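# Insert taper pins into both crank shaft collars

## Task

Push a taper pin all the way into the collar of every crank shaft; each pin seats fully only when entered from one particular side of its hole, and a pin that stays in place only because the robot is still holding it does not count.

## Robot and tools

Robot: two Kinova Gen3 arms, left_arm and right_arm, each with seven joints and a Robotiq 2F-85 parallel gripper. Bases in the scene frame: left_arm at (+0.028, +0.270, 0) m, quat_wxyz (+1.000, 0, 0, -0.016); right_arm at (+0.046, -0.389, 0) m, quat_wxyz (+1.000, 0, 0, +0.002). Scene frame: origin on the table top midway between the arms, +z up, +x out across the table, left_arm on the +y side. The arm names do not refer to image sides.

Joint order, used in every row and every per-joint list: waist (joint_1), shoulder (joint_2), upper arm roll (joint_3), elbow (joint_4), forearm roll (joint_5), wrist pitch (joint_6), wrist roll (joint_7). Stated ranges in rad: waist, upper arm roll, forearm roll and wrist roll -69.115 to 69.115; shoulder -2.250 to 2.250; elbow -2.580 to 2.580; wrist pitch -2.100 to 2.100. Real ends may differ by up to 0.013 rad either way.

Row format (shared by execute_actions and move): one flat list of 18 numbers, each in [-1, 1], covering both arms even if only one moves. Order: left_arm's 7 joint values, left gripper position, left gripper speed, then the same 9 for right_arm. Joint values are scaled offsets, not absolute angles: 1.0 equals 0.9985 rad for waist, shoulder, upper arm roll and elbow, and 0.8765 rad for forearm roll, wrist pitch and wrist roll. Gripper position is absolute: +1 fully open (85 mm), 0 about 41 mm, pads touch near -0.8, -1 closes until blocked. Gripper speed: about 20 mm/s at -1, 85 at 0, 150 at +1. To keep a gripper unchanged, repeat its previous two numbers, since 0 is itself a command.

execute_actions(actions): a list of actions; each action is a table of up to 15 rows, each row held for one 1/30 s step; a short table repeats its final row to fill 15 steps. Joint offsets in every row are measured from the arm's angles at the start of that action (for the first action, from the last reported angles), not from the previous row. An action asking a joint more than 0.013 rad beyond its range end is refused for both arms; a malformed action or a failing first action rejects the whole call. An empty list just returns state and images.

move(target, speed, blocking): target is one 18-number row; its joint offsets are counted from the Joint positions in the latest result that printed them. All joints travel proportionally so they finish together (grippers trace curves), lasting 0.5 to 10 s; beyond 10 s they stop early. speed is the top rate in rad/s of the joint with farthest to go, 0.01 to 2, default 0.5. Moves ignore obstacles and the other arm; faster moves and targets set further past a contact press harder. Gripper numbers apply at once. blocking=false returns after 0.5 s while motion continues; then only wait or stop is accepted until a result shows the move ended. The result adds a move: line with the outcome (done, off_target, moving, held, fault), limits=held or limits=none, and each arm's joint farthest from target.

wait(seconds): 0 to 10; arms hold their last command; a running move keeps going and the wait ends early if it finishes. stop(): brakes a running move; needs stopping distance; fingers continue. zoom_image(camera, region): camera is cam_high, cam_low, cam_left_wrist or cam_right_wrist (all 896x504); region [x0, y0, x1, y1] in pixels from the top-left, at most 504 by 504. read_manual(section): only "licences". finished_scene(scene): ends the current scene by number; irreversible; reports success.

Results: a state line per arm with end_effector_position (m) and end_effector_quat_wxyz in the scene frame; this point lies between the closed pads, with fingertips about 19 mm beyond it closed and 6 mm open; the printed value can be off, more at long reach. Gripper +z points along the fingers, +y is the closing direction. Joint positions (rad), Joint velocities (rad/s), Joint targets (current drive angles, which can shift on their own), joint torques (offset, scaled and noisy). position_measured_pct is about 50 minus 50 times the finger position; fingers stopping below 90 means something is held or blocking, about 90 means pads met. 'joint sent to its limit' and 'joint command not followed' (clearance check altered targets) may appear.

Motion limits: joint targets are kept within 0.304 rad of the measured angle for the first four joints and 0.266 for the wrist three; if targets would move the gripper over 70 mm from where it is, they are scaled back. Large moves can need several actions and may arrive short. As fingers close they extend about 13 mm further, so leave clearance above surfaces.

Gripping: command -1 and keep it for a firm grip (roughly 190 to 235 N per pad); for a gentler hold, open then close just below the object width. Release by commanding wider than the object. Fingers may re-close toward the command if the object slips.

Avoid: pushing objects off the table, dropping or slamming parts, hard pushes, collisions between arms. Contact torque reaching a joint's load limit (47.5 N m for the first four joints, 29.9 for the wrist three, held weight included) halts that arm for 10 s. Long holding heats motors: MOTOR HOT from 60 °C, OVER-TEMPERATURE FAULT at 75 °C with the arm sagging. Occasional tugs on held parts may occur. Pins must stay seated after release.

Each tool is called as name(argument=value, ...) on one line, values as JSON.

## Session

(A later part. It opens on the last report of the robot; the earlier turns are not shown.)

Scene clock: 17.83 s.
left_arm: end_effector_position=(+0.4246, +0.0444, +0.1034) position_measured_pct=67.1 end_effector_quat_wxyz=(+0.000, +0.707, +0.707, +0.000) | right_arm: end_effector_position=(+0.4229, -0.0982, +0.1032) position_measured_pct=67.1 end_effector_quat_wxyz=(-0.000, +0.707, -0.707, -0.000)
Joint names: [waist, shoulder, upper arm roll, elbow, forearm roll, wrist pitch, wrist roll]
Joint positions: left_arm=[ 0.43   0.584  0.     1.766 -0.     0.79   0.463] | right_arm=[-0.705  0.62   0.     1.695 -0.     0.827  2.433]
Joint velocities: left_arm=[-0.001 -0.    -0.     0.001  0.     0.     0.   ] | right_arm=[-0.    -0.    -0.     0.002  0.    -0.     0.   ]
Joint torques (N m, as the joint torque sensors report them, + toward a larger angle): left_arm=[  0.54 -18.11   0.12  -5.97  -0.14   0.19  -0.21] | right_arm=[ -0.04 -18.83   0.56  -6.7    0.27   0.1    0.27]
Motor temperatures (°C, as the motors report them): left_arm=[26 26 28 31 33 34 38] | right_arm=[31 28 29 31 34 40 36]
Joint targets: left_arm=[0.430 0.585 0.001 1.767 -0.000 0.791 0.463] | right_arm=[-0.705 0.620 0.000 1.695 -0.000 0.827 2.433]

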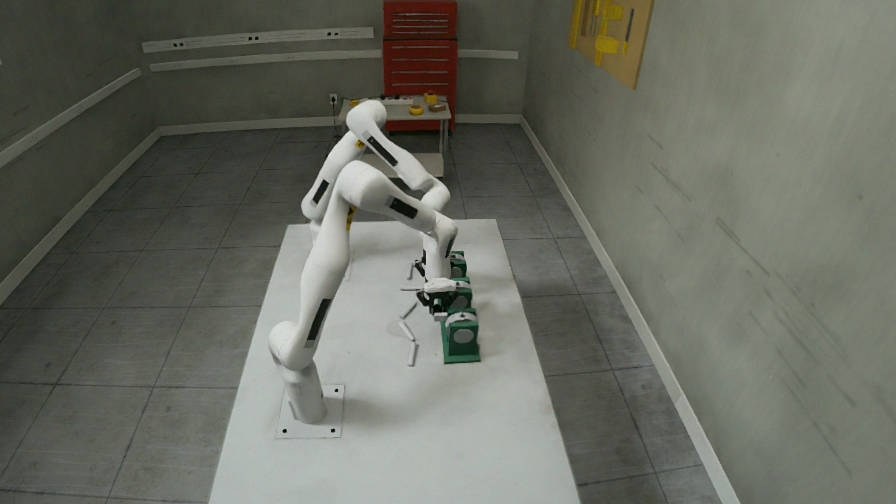

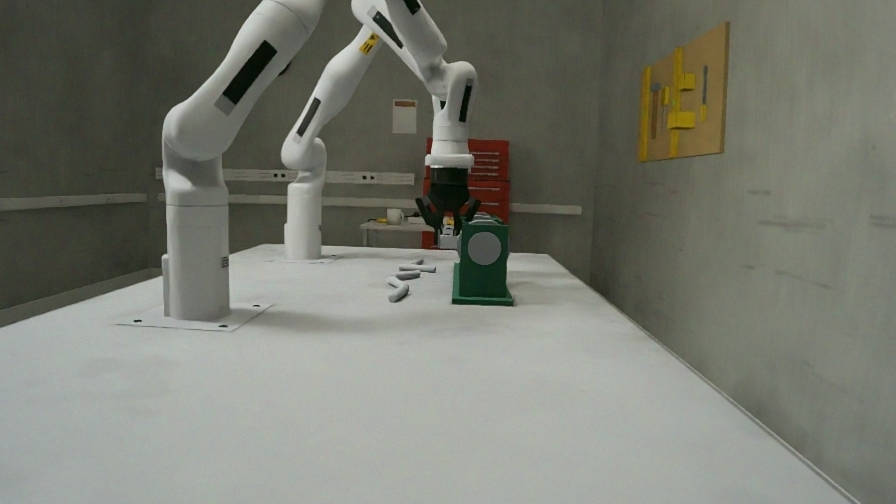

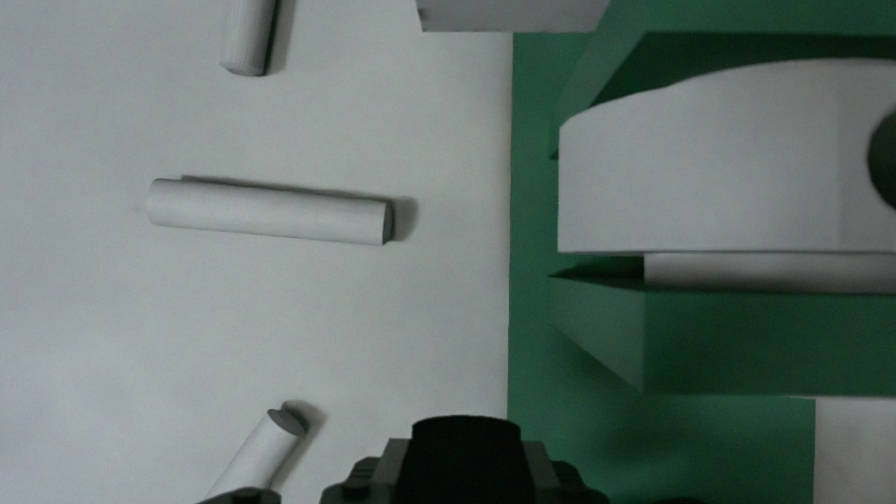

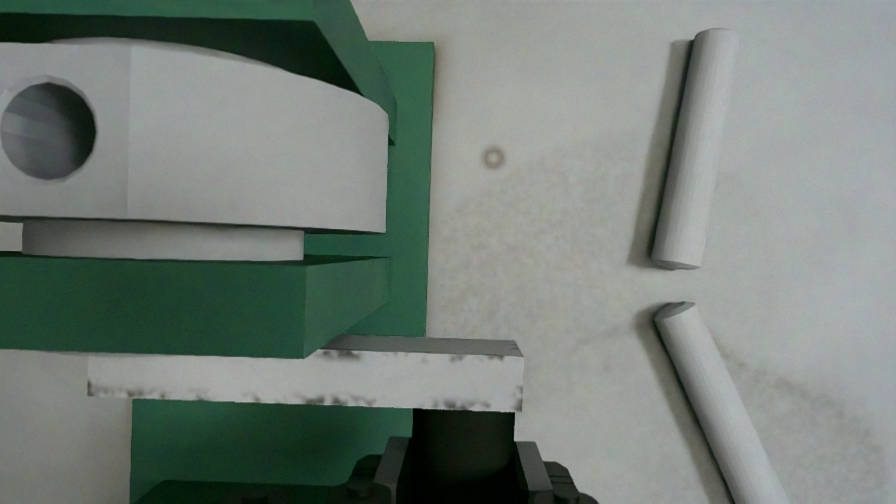

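execute_actions(actions=[[[0,0,0,0,0,0,0,-0.39,0,0,0,0,0,0,0,0,-0.39,0],[0,0,0,0,0,0,0,-0.39,0,0,0,0,0,0,0,0,-0.39,0],[0,0,0,0,0,0,0,-0.39,0,0,0,0,0,0,0,0,-0.39,0],[-0.005,-0.034,0,-0.0445,0,0.0894,-0.006,-0.39,0,0.007,-0.0327,0,-0.0431,0,0.0865,0.008,-0.39,0]],[[-0.0138,-0.0082,0,-0.074,0,0.0938,-0.0157,-0.39,0,0.0196,-0.0082,0,-0.0715,0,0.091,0.0224,-0.39,0]]])

Scene clock: 19.73 s.
left_arm: end_effector_position=(+0.4426, +0.0444, +0.1486) position_measured_pct=67.5 end_effector_quat_wxyz=(-0.003, +0.708, +0.706, -0.001) | right_arm: end_effector_position=(+0.4395, -0.0981, +0.1482) position_measured_pct=67.5 end_effector_quat_wxyz=(+0.004, +0.708, -0.706, -0.002)
Joint names: [waist, shoulder, upper arm roll, elbow, forearm roll, wrist pitch, wrist roll]
Joint positions: left_arm=[0.412 0.547 0.001 1.65  0.    0.951 0.443] | right_arm=[-0.68   0.583 -0.002  1.584 -0.002  0.983  2.46 ]
Joint velocities: left_arm=[-0.     0.001  0.001 -0.001  0.    -0.002 -0.   ] | right_arm=[ 0.001 -0.    -0.002 -0.    -0.001  0.002  0.   ]
Joint torques (N m, as the joint torque sensors report them, + toward a larger angle): left_arm=[ -0.06 -19.63  -0.87  -9.16  -0.28  -0.76   0.05] | right_arm=[  0.98 -20.77   1.68  -8.86   0.76  -0.75   0.04]
Motor temperatures (°C, as the motors report them): left_arm=[26 26 28 31 33 34 38] | right_arm=[31 28 29 31 34 40 36]
Joint targets: left_arm=[0.411 0.545 0.000 1.648 -0.000 0.950 0.443] | right_arm=[-0.679 0.582 -0.000 1.582 -0.001 0.982 2.460]

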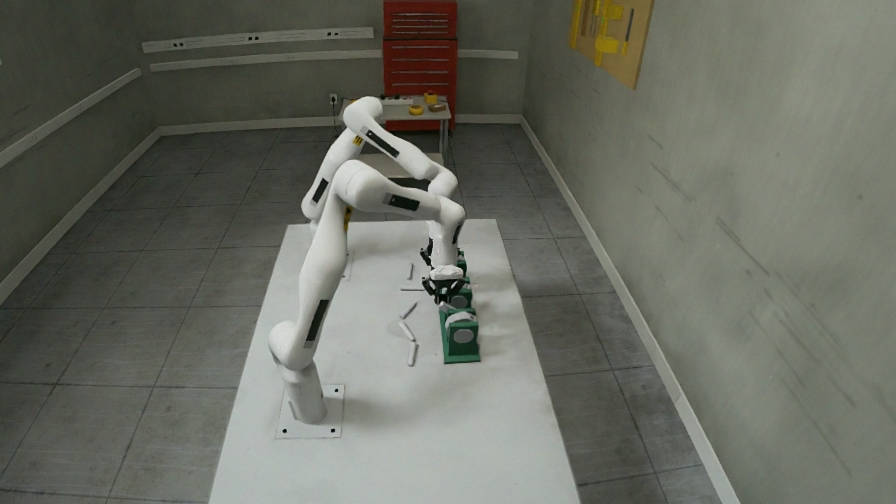

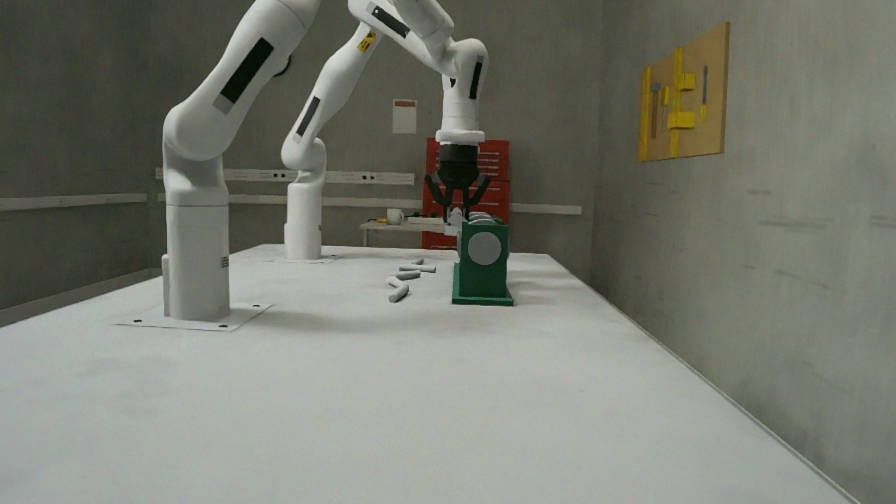

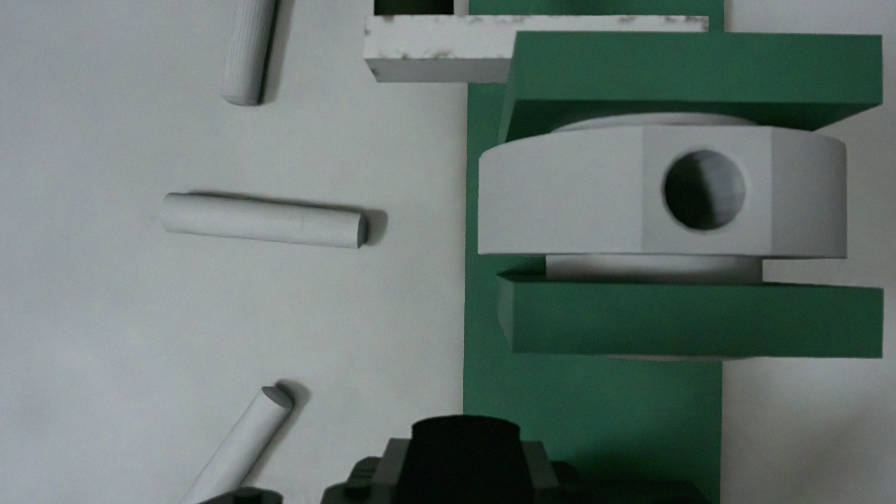

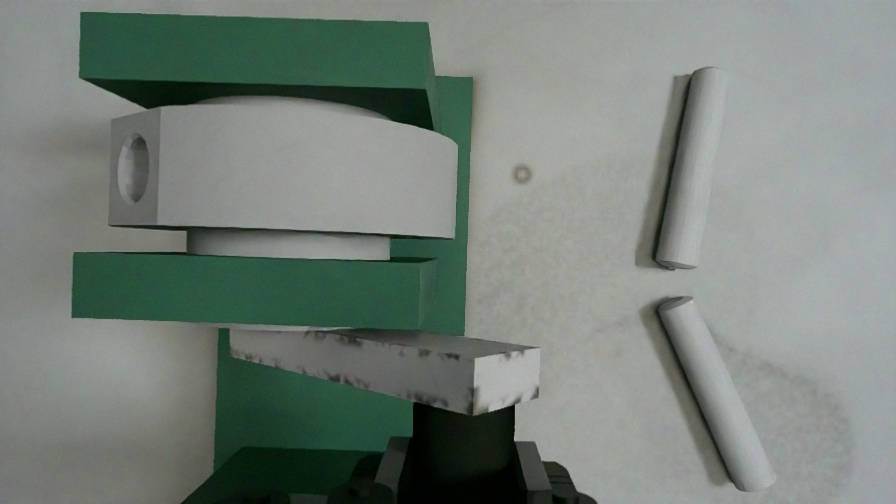

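execute_actions(actions=[[[-0.019,0.014,0,-0.094,0,0.083,-0.02,-0.39,0,0.028,0.013,0,-0.092,0,0.08,0.03,-0.39,0]],[[-0.0217,0.0427,0,-0.0965,0,0.0612,-0.0247,-0.39,0,0.031,0.0405,0,-0.093,0,0.06,0.035,-0.39,0]],[[-0.019,0.0561,0,-0.088,0,0.0364,-0.0217,-0.39,0,0.027,0.0536,0,-0.0848,0,0.0356,0.031,-0.39,0]],[[-0.0147,0.06,0,-0.0643,0,0.005,-0.0168,-0.39,0,0.0222,0.0576,0,-0.0616,0,0.0046,0.0253,-0.39,0]]])

Scene clock: 22.33 s.
left_arm: end_effector_position=(+0.5400, +0.0442, +0.1552) position_measured_pct=67.5 end_effector_quat_wxyz=(+0.002, +0.708, +0.707, +0.001) | right_arm: end_effector_position=(+0.5373, -0.0978, +0.1572) position_measured_pct=67.5 end_effector_quat_wxyz=(-0.002, +0.707, -0.707, -0.001)
Joint names: [waist, shoulder, upper arm roll, elbow, forearm roll, wrist pitch, wrist roll]
Joint positions: left_arm=[ 0.338  0.712  0.001  1.308 -0.001  1.117  0.37 ] | right_arm=[-0.573  0.737 -0.001  1.254 -0.002  1.148  2.566]
Joint velocities: left_arm=[-0.001  0.003  0.003 -0.002 -0.    -0.002 -0.   ] | right_arm=[ 0.001  0.001  0.    -0.    -0.    -0.     0.   ]
Joint torques (N m, as the joint torque sensors report them, + toward a larger angle): left_arm=[ -0.09 -19.99  -0.34  -7.88   0.15  -0.17   0.  ] | right_arm=[ -0.63 -20.89   0.54  -6.65  -0.23   0.25  -0.16]
Motor temperatures (°C, as the motors report them): left_arm=[26 26 28 31 33 34 38] | right_arm=[31 28 29 31 34 40 36]
Joint targets: left_arm=[0.338 0.715 0.001 1.310 -0.000 1.117 0.370] | right_arm=[-0.573 0.740 -0.001 1.255 -0.002 1.148 2.566]

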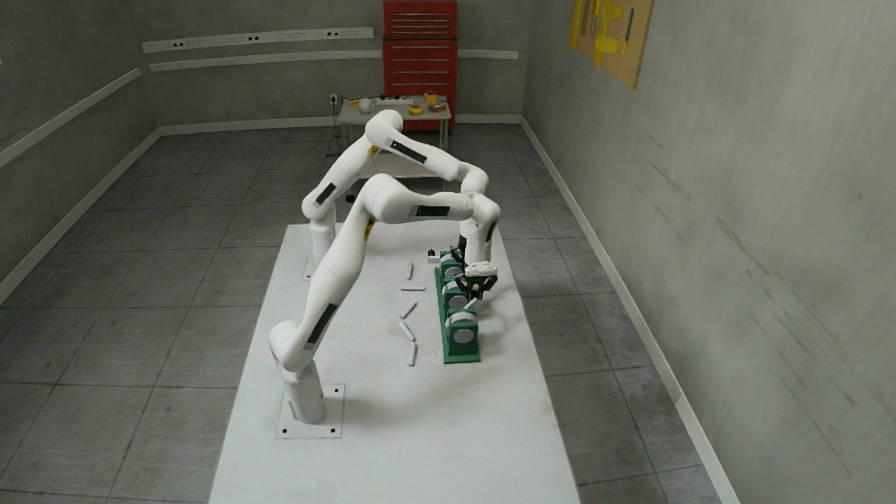

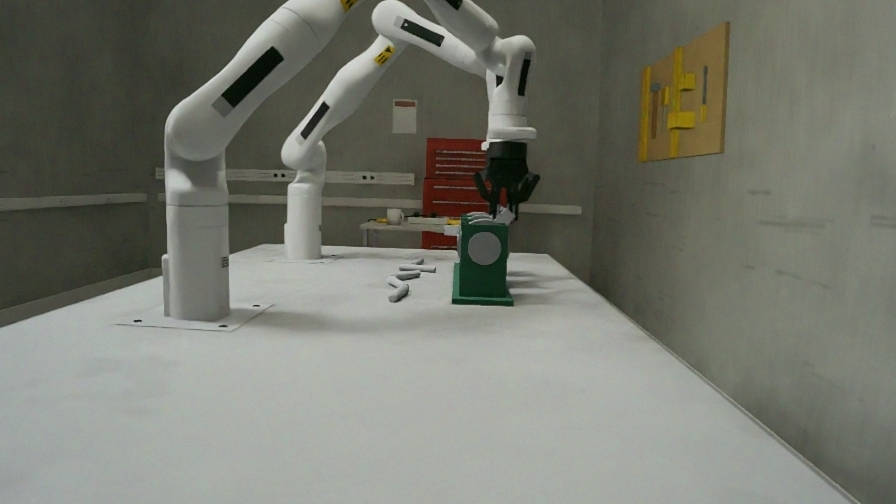

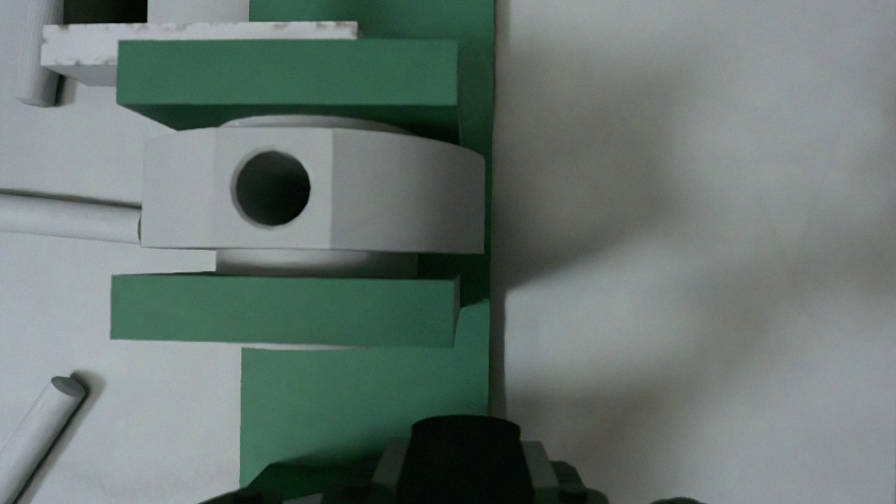

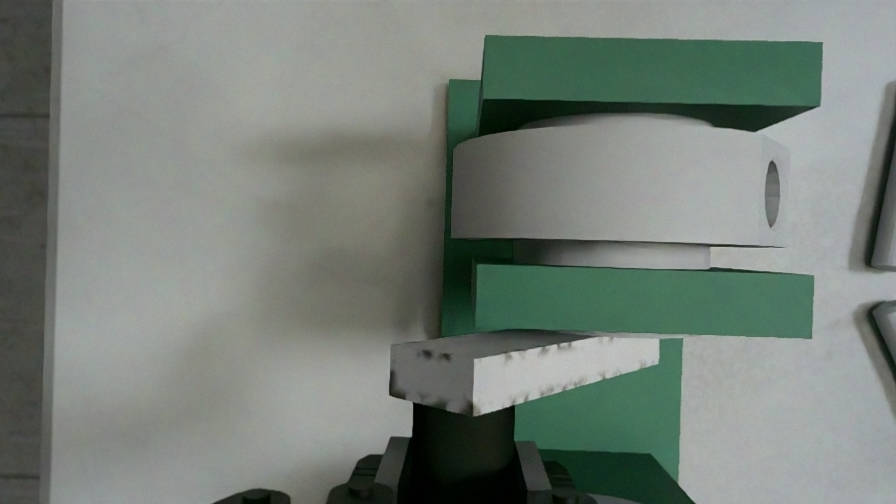

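execute_actions(actions=[[[-0.0117,0.07,0,-0.045,0,-0.023,-0.013,-0.39,0,0.0178,0.07,0,-0.044,0,-0.027,0.02,-0.39,0]],[[-0.0033,0.0434,0,0.0063,0,-0.055,-0.004,-0.39,0,0.0047,0.043,0,0.007,0,-0.0547,0.005,-0.39,0]]])

Scene clock: 25.03 s.
left_arm: end_effector_position=(+0.5647, +0.0442, +0.1035) position_measured_pct=67.5 end_effector_quat_wxyz=(+0.001, +0.708, +0.707, +0.001) | right_arm: end_effector_position=(+0.5630, -0.0978, +0.1038) position_measured_pct=67.5 end_effector_quat_wxyz=(-0.001, +0.707, -0.707, -0.000)
Joint names: [waist, shoulder, upper arm roll, elbow, forearm roll, wrist pitch, wrist roll]
Joint positions: left_arm=[ 0.323  0.823  0.     1.268 -0.001  1.048  0.355] | right_arm=[-0.55   0.847 -0.     1.216 -0.001  1.077  2.588]
Joint velocities: left_arm=[ 0.001  0.001  0.001 -0.001  0.    -0.001  0.   ] | right_arm=[ 0.     0.002 -0.001 -0.    -0.    -0.001 -0.   ]
Joint torques (N m, as the joint torque sensors report them, + toward a larger angle): left_arm=[  0.2  -22.47   0.12  -7.79   0.    -0.13  -0.2 ] | right_arm=[ -0.22 -23.58   0.86  -7.45   0.15   0.28   0.13]
Motor temperatures (°C, as the motors report them): left_arm=[26 26 28 31 33 34 38] | right_arm=[31 28 29 31 34 40 36]
Joint targets: left_arm=[0.323 0.824 0.000 1.269 -0.001 1.048 0.355] | right_arm=[-0.550 0.848 -0.001 1.216 -0.001 1.076 2.588]

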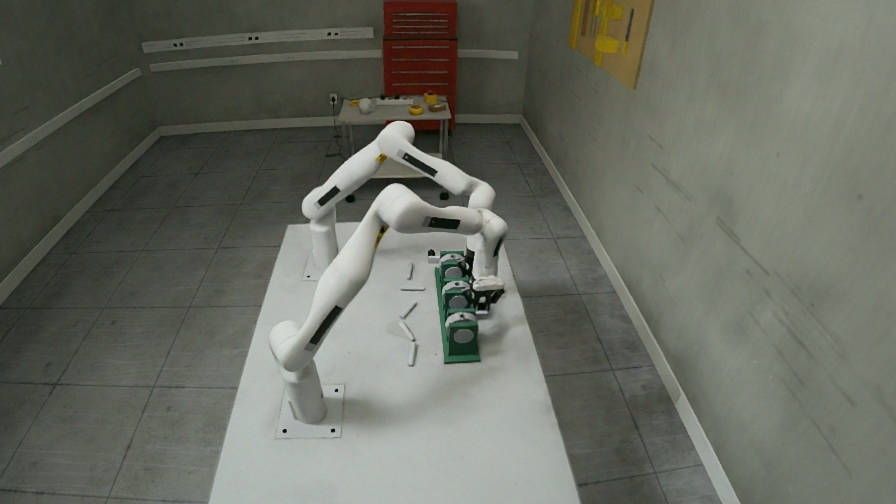

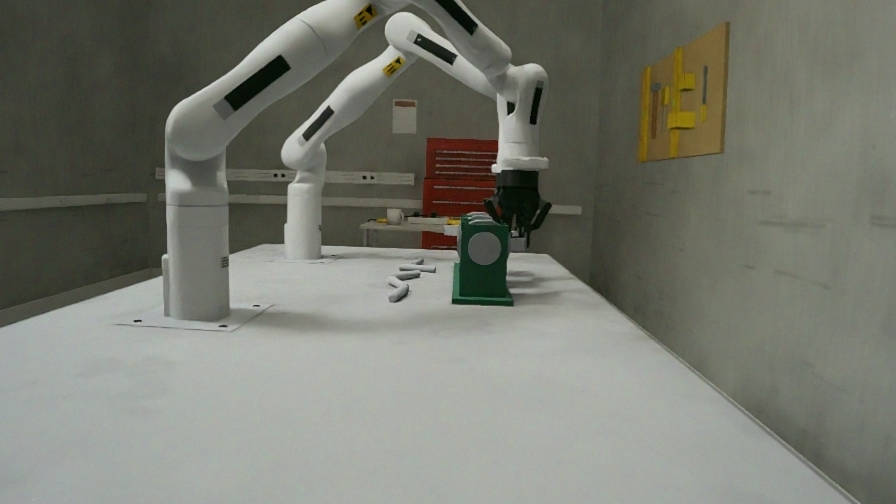

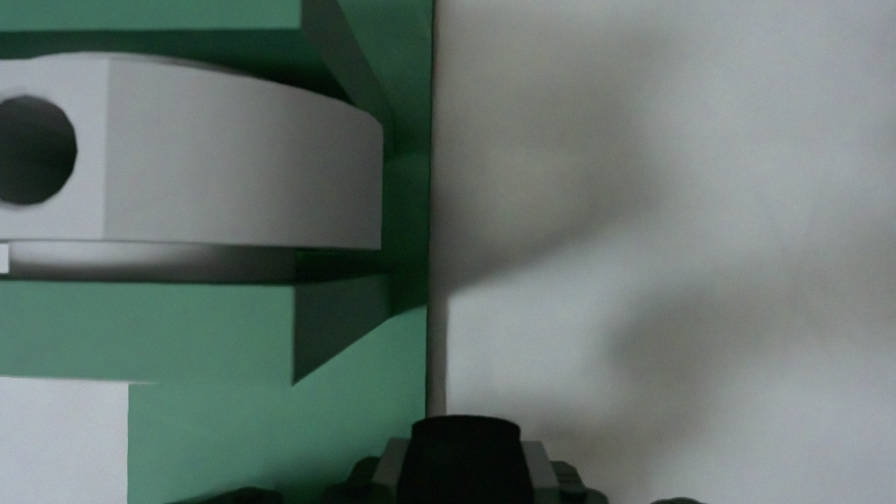

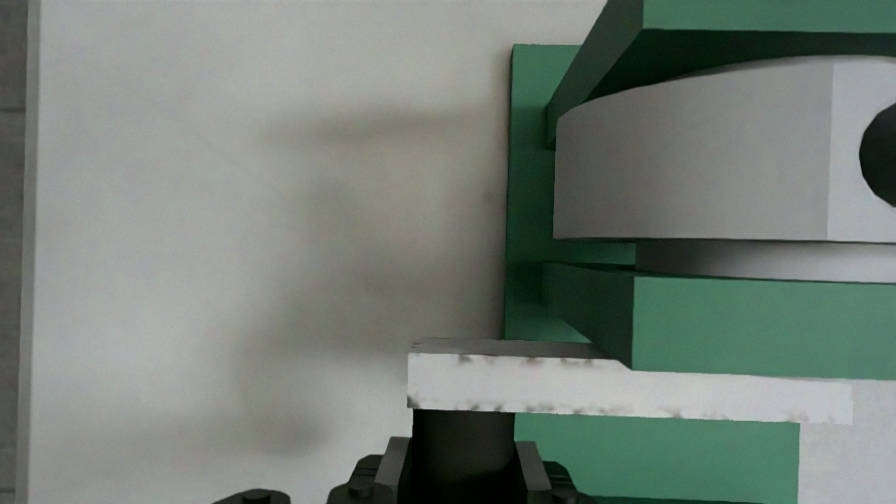

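execute_actions(actions=[[[0,0,0,0,0,0,0,0.2,0.3,0,0,0,0,0,0,0,0.2,0.3]],[[0,-0.05,0,-0.045,0,0.108,0,0.2,0.3,0,-0.05,0,-0.045,0,0.108,0,0.2,0.3]],[[0,-0.05,0,-0.055,0,0.12,0,0.2,0.3,0,-0.05,0,-0.055,0,0.12,0,0.2,0.3]]])

zoom_image(camera="cam_low", region=[420, 170, 560, 310])

Scene clock: 26.87 s.
left_arm: end_effector_position=(+0.5604, +0.0458, +0.1898) position_measured_pct=40.1 end_effector_quat_wxyz=(+0.001, +0.708, +0.707, +0.001) | right_arm: end_effector_position=(+0.5583, -0.1007, +0.1917) position_measured_pct=40.1 end_effector_quat_wxyz=(-0.001, +0.707, -0.707, -0.000)
Joint names: [waist, shoulder, upper arm roll, elbow, forearm roll, wrist pitch, wrist roll]
Joint positions: left_arm=[ 0.323  0.723  0.     1.168 -0.001  1.248  0.355] | right_arm=[-0.55   0.747 -0.     1.116 -0.001  1.276  2.588]
Joint velocities: left_arm=[ 0.    -0.002 -0.002  0.    -0.     0.001 -0.   ] | right_arm=[-0.    -0.001  0.    -0.001 -0.     0.001 -0.   ]
Joint torques (N m, as the joint torque sensors report them, + toward a larger angle): left_arm=[ -0.32 -22.02  -0.1   -8.62   0.2    0.13  -0.05] | right_arm=[ -0.12 -23.45   0.61  -8.35   0.     0.08  -0.01]
Motor temperatures (°C, as the motors report them): left_arm=[26 26 28 31 33 34 38] | right_arm=[31 28 29 31 34 40 36]
Joint targets: left_arm=[0.323 0.723 0.000 1.168 -0.001 1.248 0.355] | right_arm=[-0.550 0.747 -0.000 1.116 -0.001 1.276 2.588]

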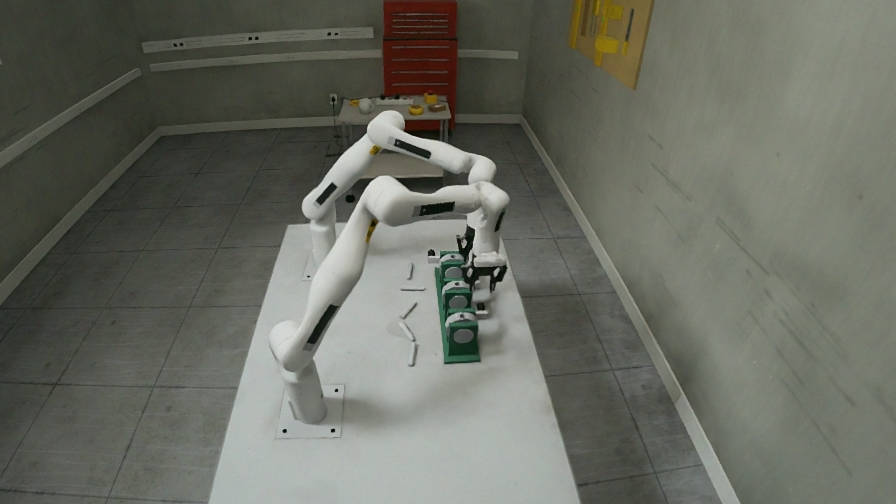

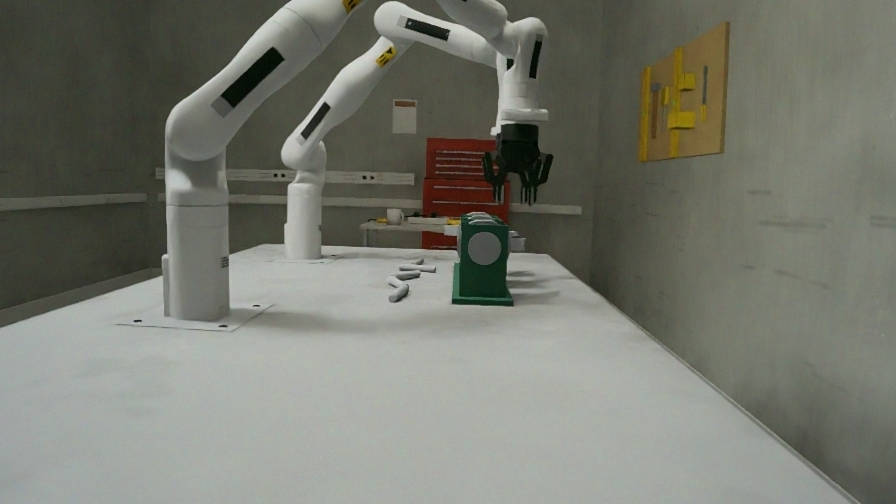

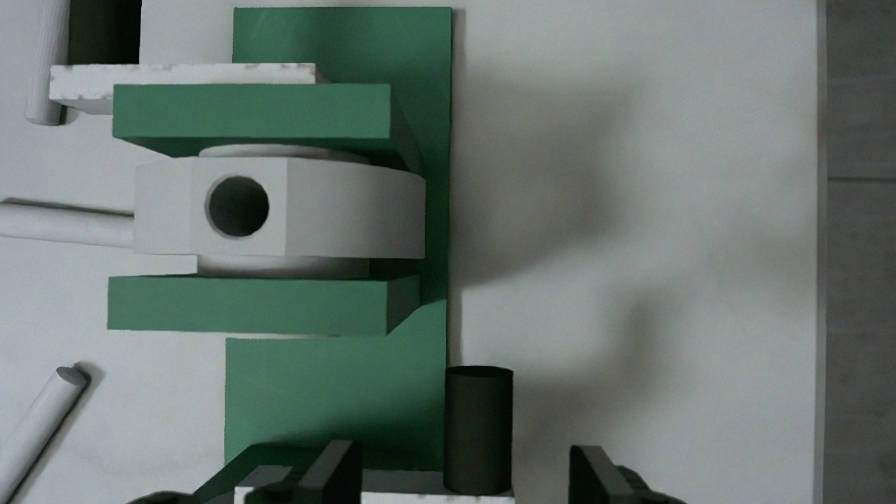

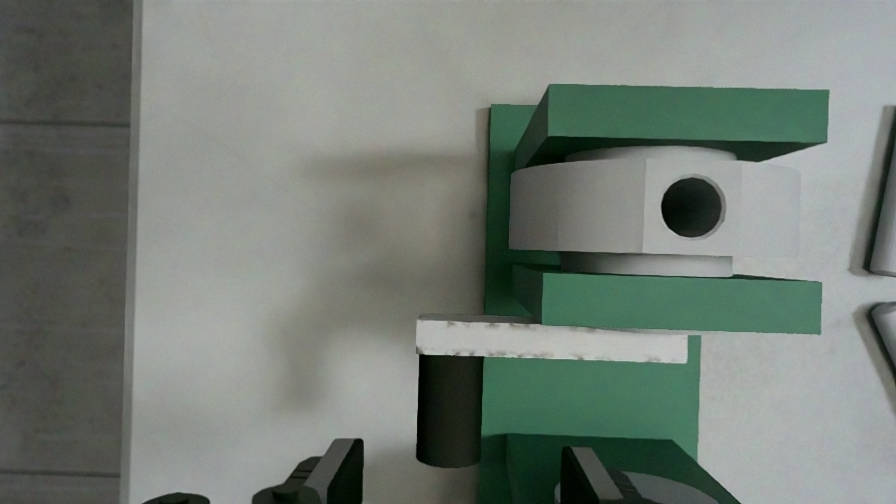

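Region (420, 170, 560, 310) of cam_low's 896x504 image, scaled by 3.600, with more detail than that image has.

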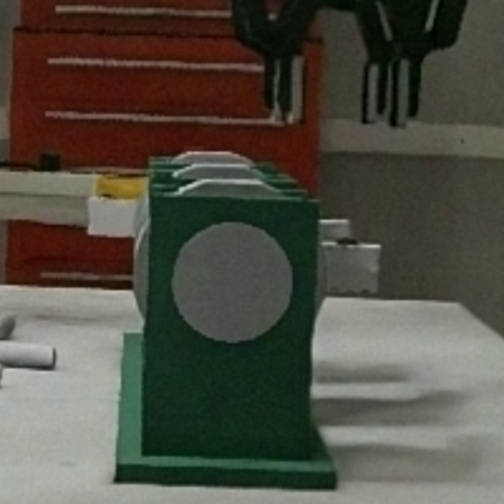

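move(target=[0.0335,-0.548,0,0.868,0,-0.363,-1,0.2,0,-0.156,-0.497,0,0.819,0,-0.364,-0.335,0.2,0], speed=1.2)

move(target=[0,0.254,0,0.1787,0,-0.492,-0.856,0.2,0,0,0.2303,0,0.168,0,-0.454,0,0.2,0], speed=1.0)

Scene clock: 30.30 s.
left_arm: end_effector_position=(+0.3200, +0.1235, +0.1998) position_measured_pct=40.1 end_effector_quat_wxyz=(-0.000, +0.946, +0.324, +0.000) | right_arm: end_effector_position=(+0.3357, -0.1720, +0.2000) position_measured_pct=40.1 end_effector_quat_wxyz=(-0.000, -0.656, +0.754, +0.001)
Joint names: [waist, shoulder, upper arm roll, elbow, forearm roll, wrist pitch, wrist roll]
Joint positions: left_arm=[ 0.357  0.176  0.     2.035 -0.001  0.93  -0.521] | right_arm=[-0.706  0.251 -0.     1.934 -0.001  0.957  2.294]
Joint velocities: left_arm=[-0.    -0.003 -0.001 -0.     0.     0.     0.   ] | right_arm=[-0.001 -0.003  0.    -0.002  0.    -0.    -0.   ]
Joint torques (N m, as the joint torque sensors report them, + toward a larger angle): left_arm=[  0.18 -10.87  -0.24  -7.91   0.03  -0.21  -0.08] | right_arm=[ -0.08 -12.9    0.33  -7.1    0.15   0.12   0.04]
Motor temperatures (°C, as the motors report them): left_arm=[26 26 28 31 33 34 38] | right_arm=[31 28 29 31 34 40 36]
Joint targets: left_arm=[0.357 0.176 0.000 2.035 -0.001 0.930 -0.521] | right_arm=[-0.706 0.251 -0.000 1.934 -0.001 0.957 2.294]
move: done; limits=none; left_arm: farthest joint: the shoulder, 0.001 radians from its target (0.547 radians at the start); right_arm: farthest joint: the waist, 0.000 radians from its target (0.156 radians at the start)

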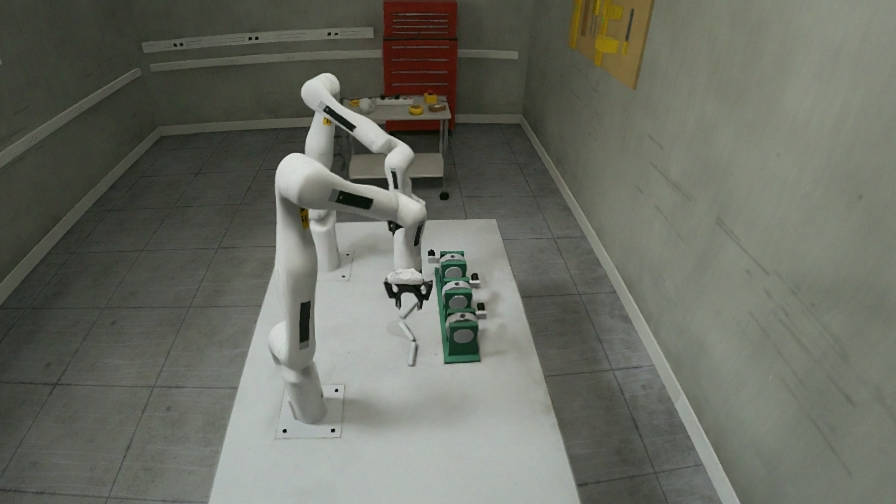

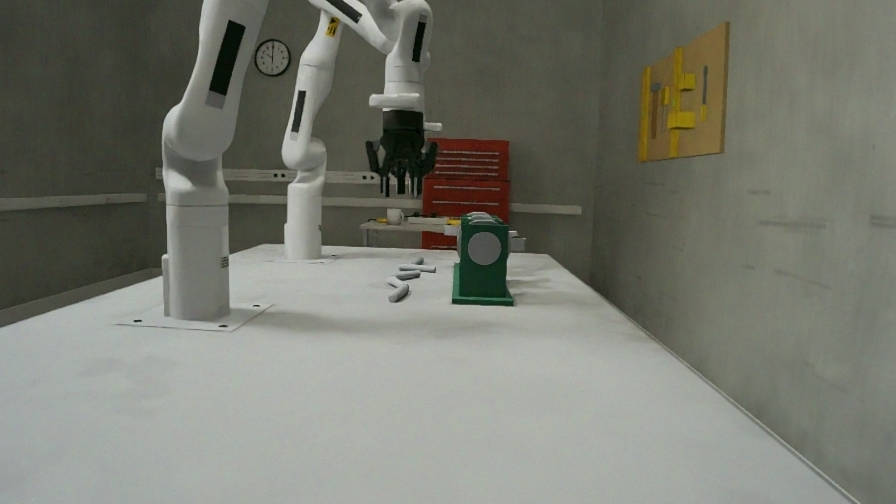

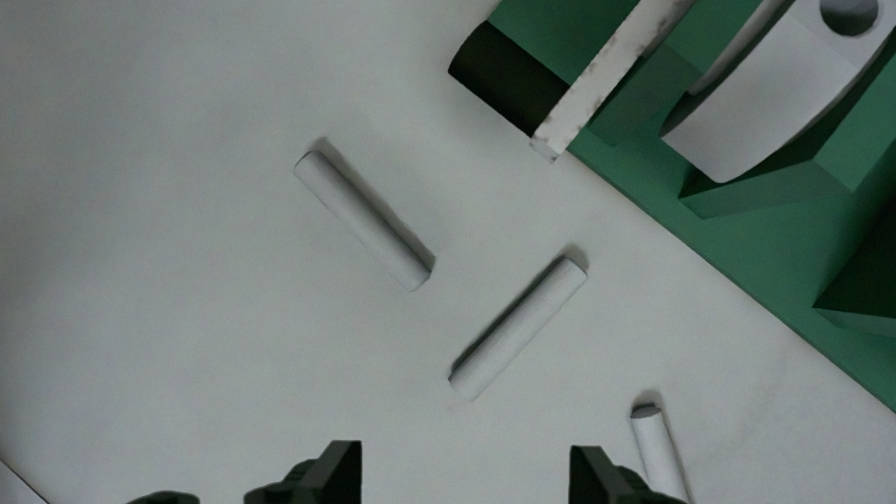

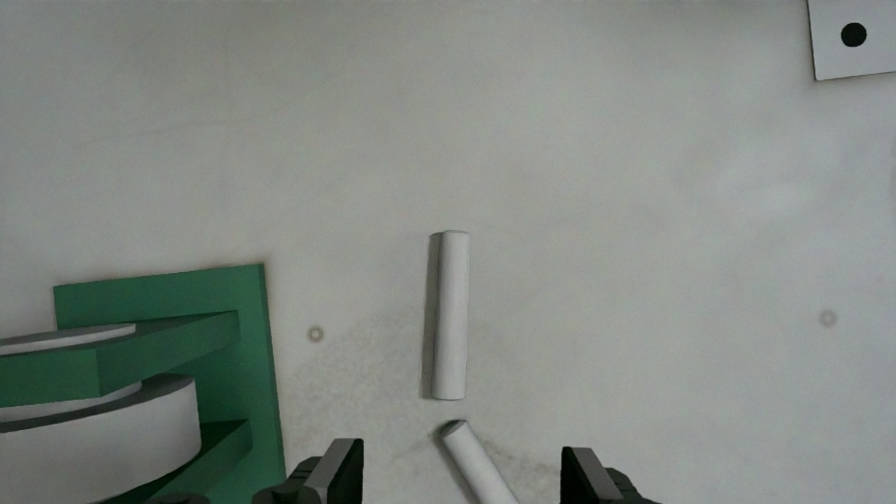

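Scene clock: 31.63 s.
left_arm: end_effector_position=(+0.3195, +0.1236, +0.0799) position_measured_pct=40.1 end_effector_quat_wxyz=(-0.000, +0.999, -0.046, +0.000) | right_arm: end_effector_position=(+0.3358, -0.1720, +0.0801) position_measured_pct=40.1 end_effector_quat_wxyz=(-0.000, -0.656, +0.755, +0.000)
Joint names: [waist, shoulder, upper arm roll, elbow, forearm roll, wrist pitch, wrist roll]
Joint positions: left_arm=[ 0.357  0.43   0.     2.214 -0.001  0.498 -1.272] | right_arm=[-0.706  0.481 -0.     2.102 -0.001  0.559  2.294]
Joint velocities: left_arm=[ 0.     0.003 -0.001 -0.    -0.    -0.     0.   ] | right_arm=[ 0.     0.002 -0.001 -0.001 -0.    -0.    -0.   ]
Joint torques (N m, as the joint torque sensors report them, + toward a larger angle): left_arm=[  0.03 -12.96   0.12  -4.76  -0.13  -0.43   0.02] | right_arm=[  0.33 -14.21   0.23  -4.45   0.15   0.03  -0.35]
Motor temperatures (°C, as the motors report them): left_arm=[26 26 28 31 33 34 38] | right_arm=[31 28 29 31 34 40 36]
Joint targets: left_arm=[0.357 0.430 0.000 2.214 -0.001 0.498 -1.272] | right_arm=[-0.706 0.481 -0.000 2.102 -0.001 0.559 2.294]
move: done; limits=none; left_arm: farthest joint: the waist, 0.000 radians from its target (0.000 radians at the start); right_arm: farthest joint: the waist, 0.000 radians from its target (0.000 radians at the start)

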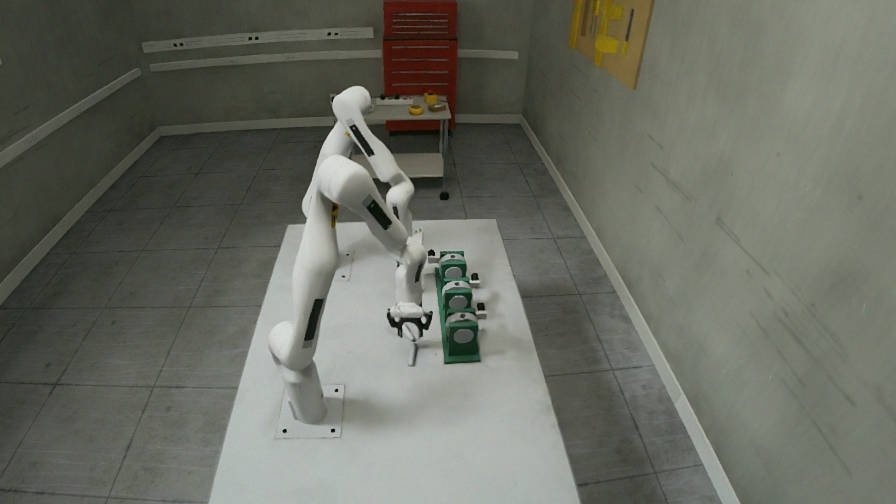

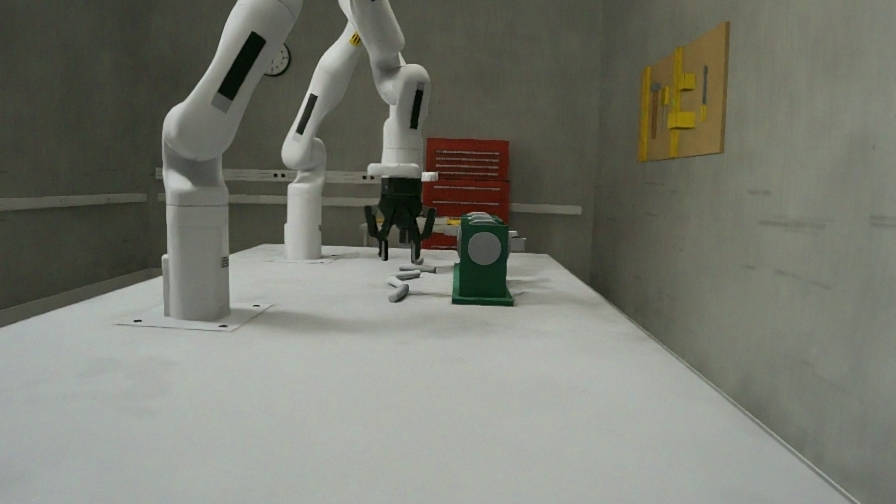

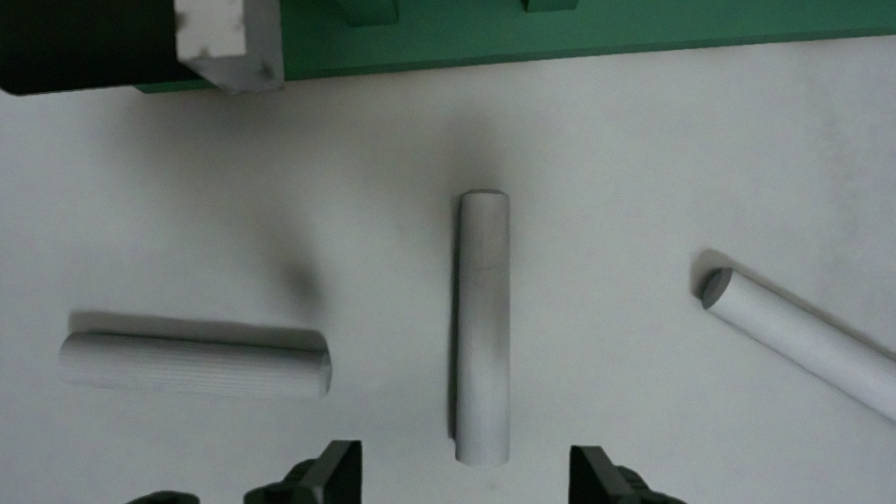

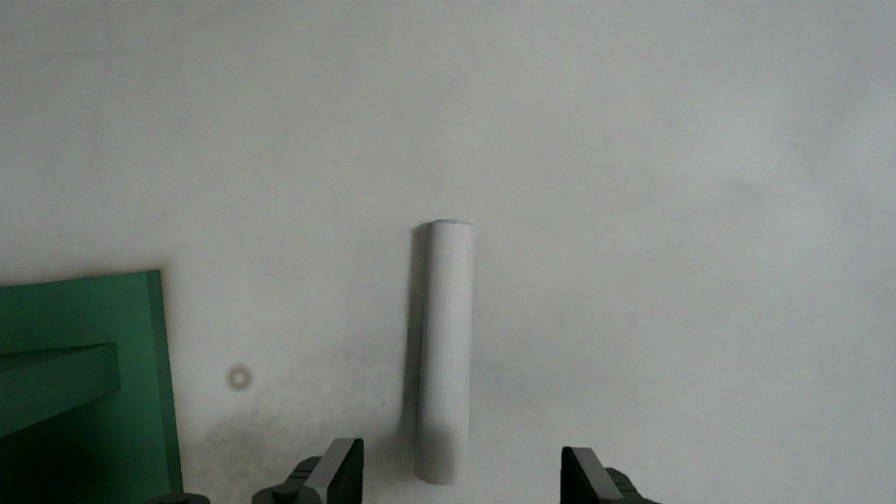

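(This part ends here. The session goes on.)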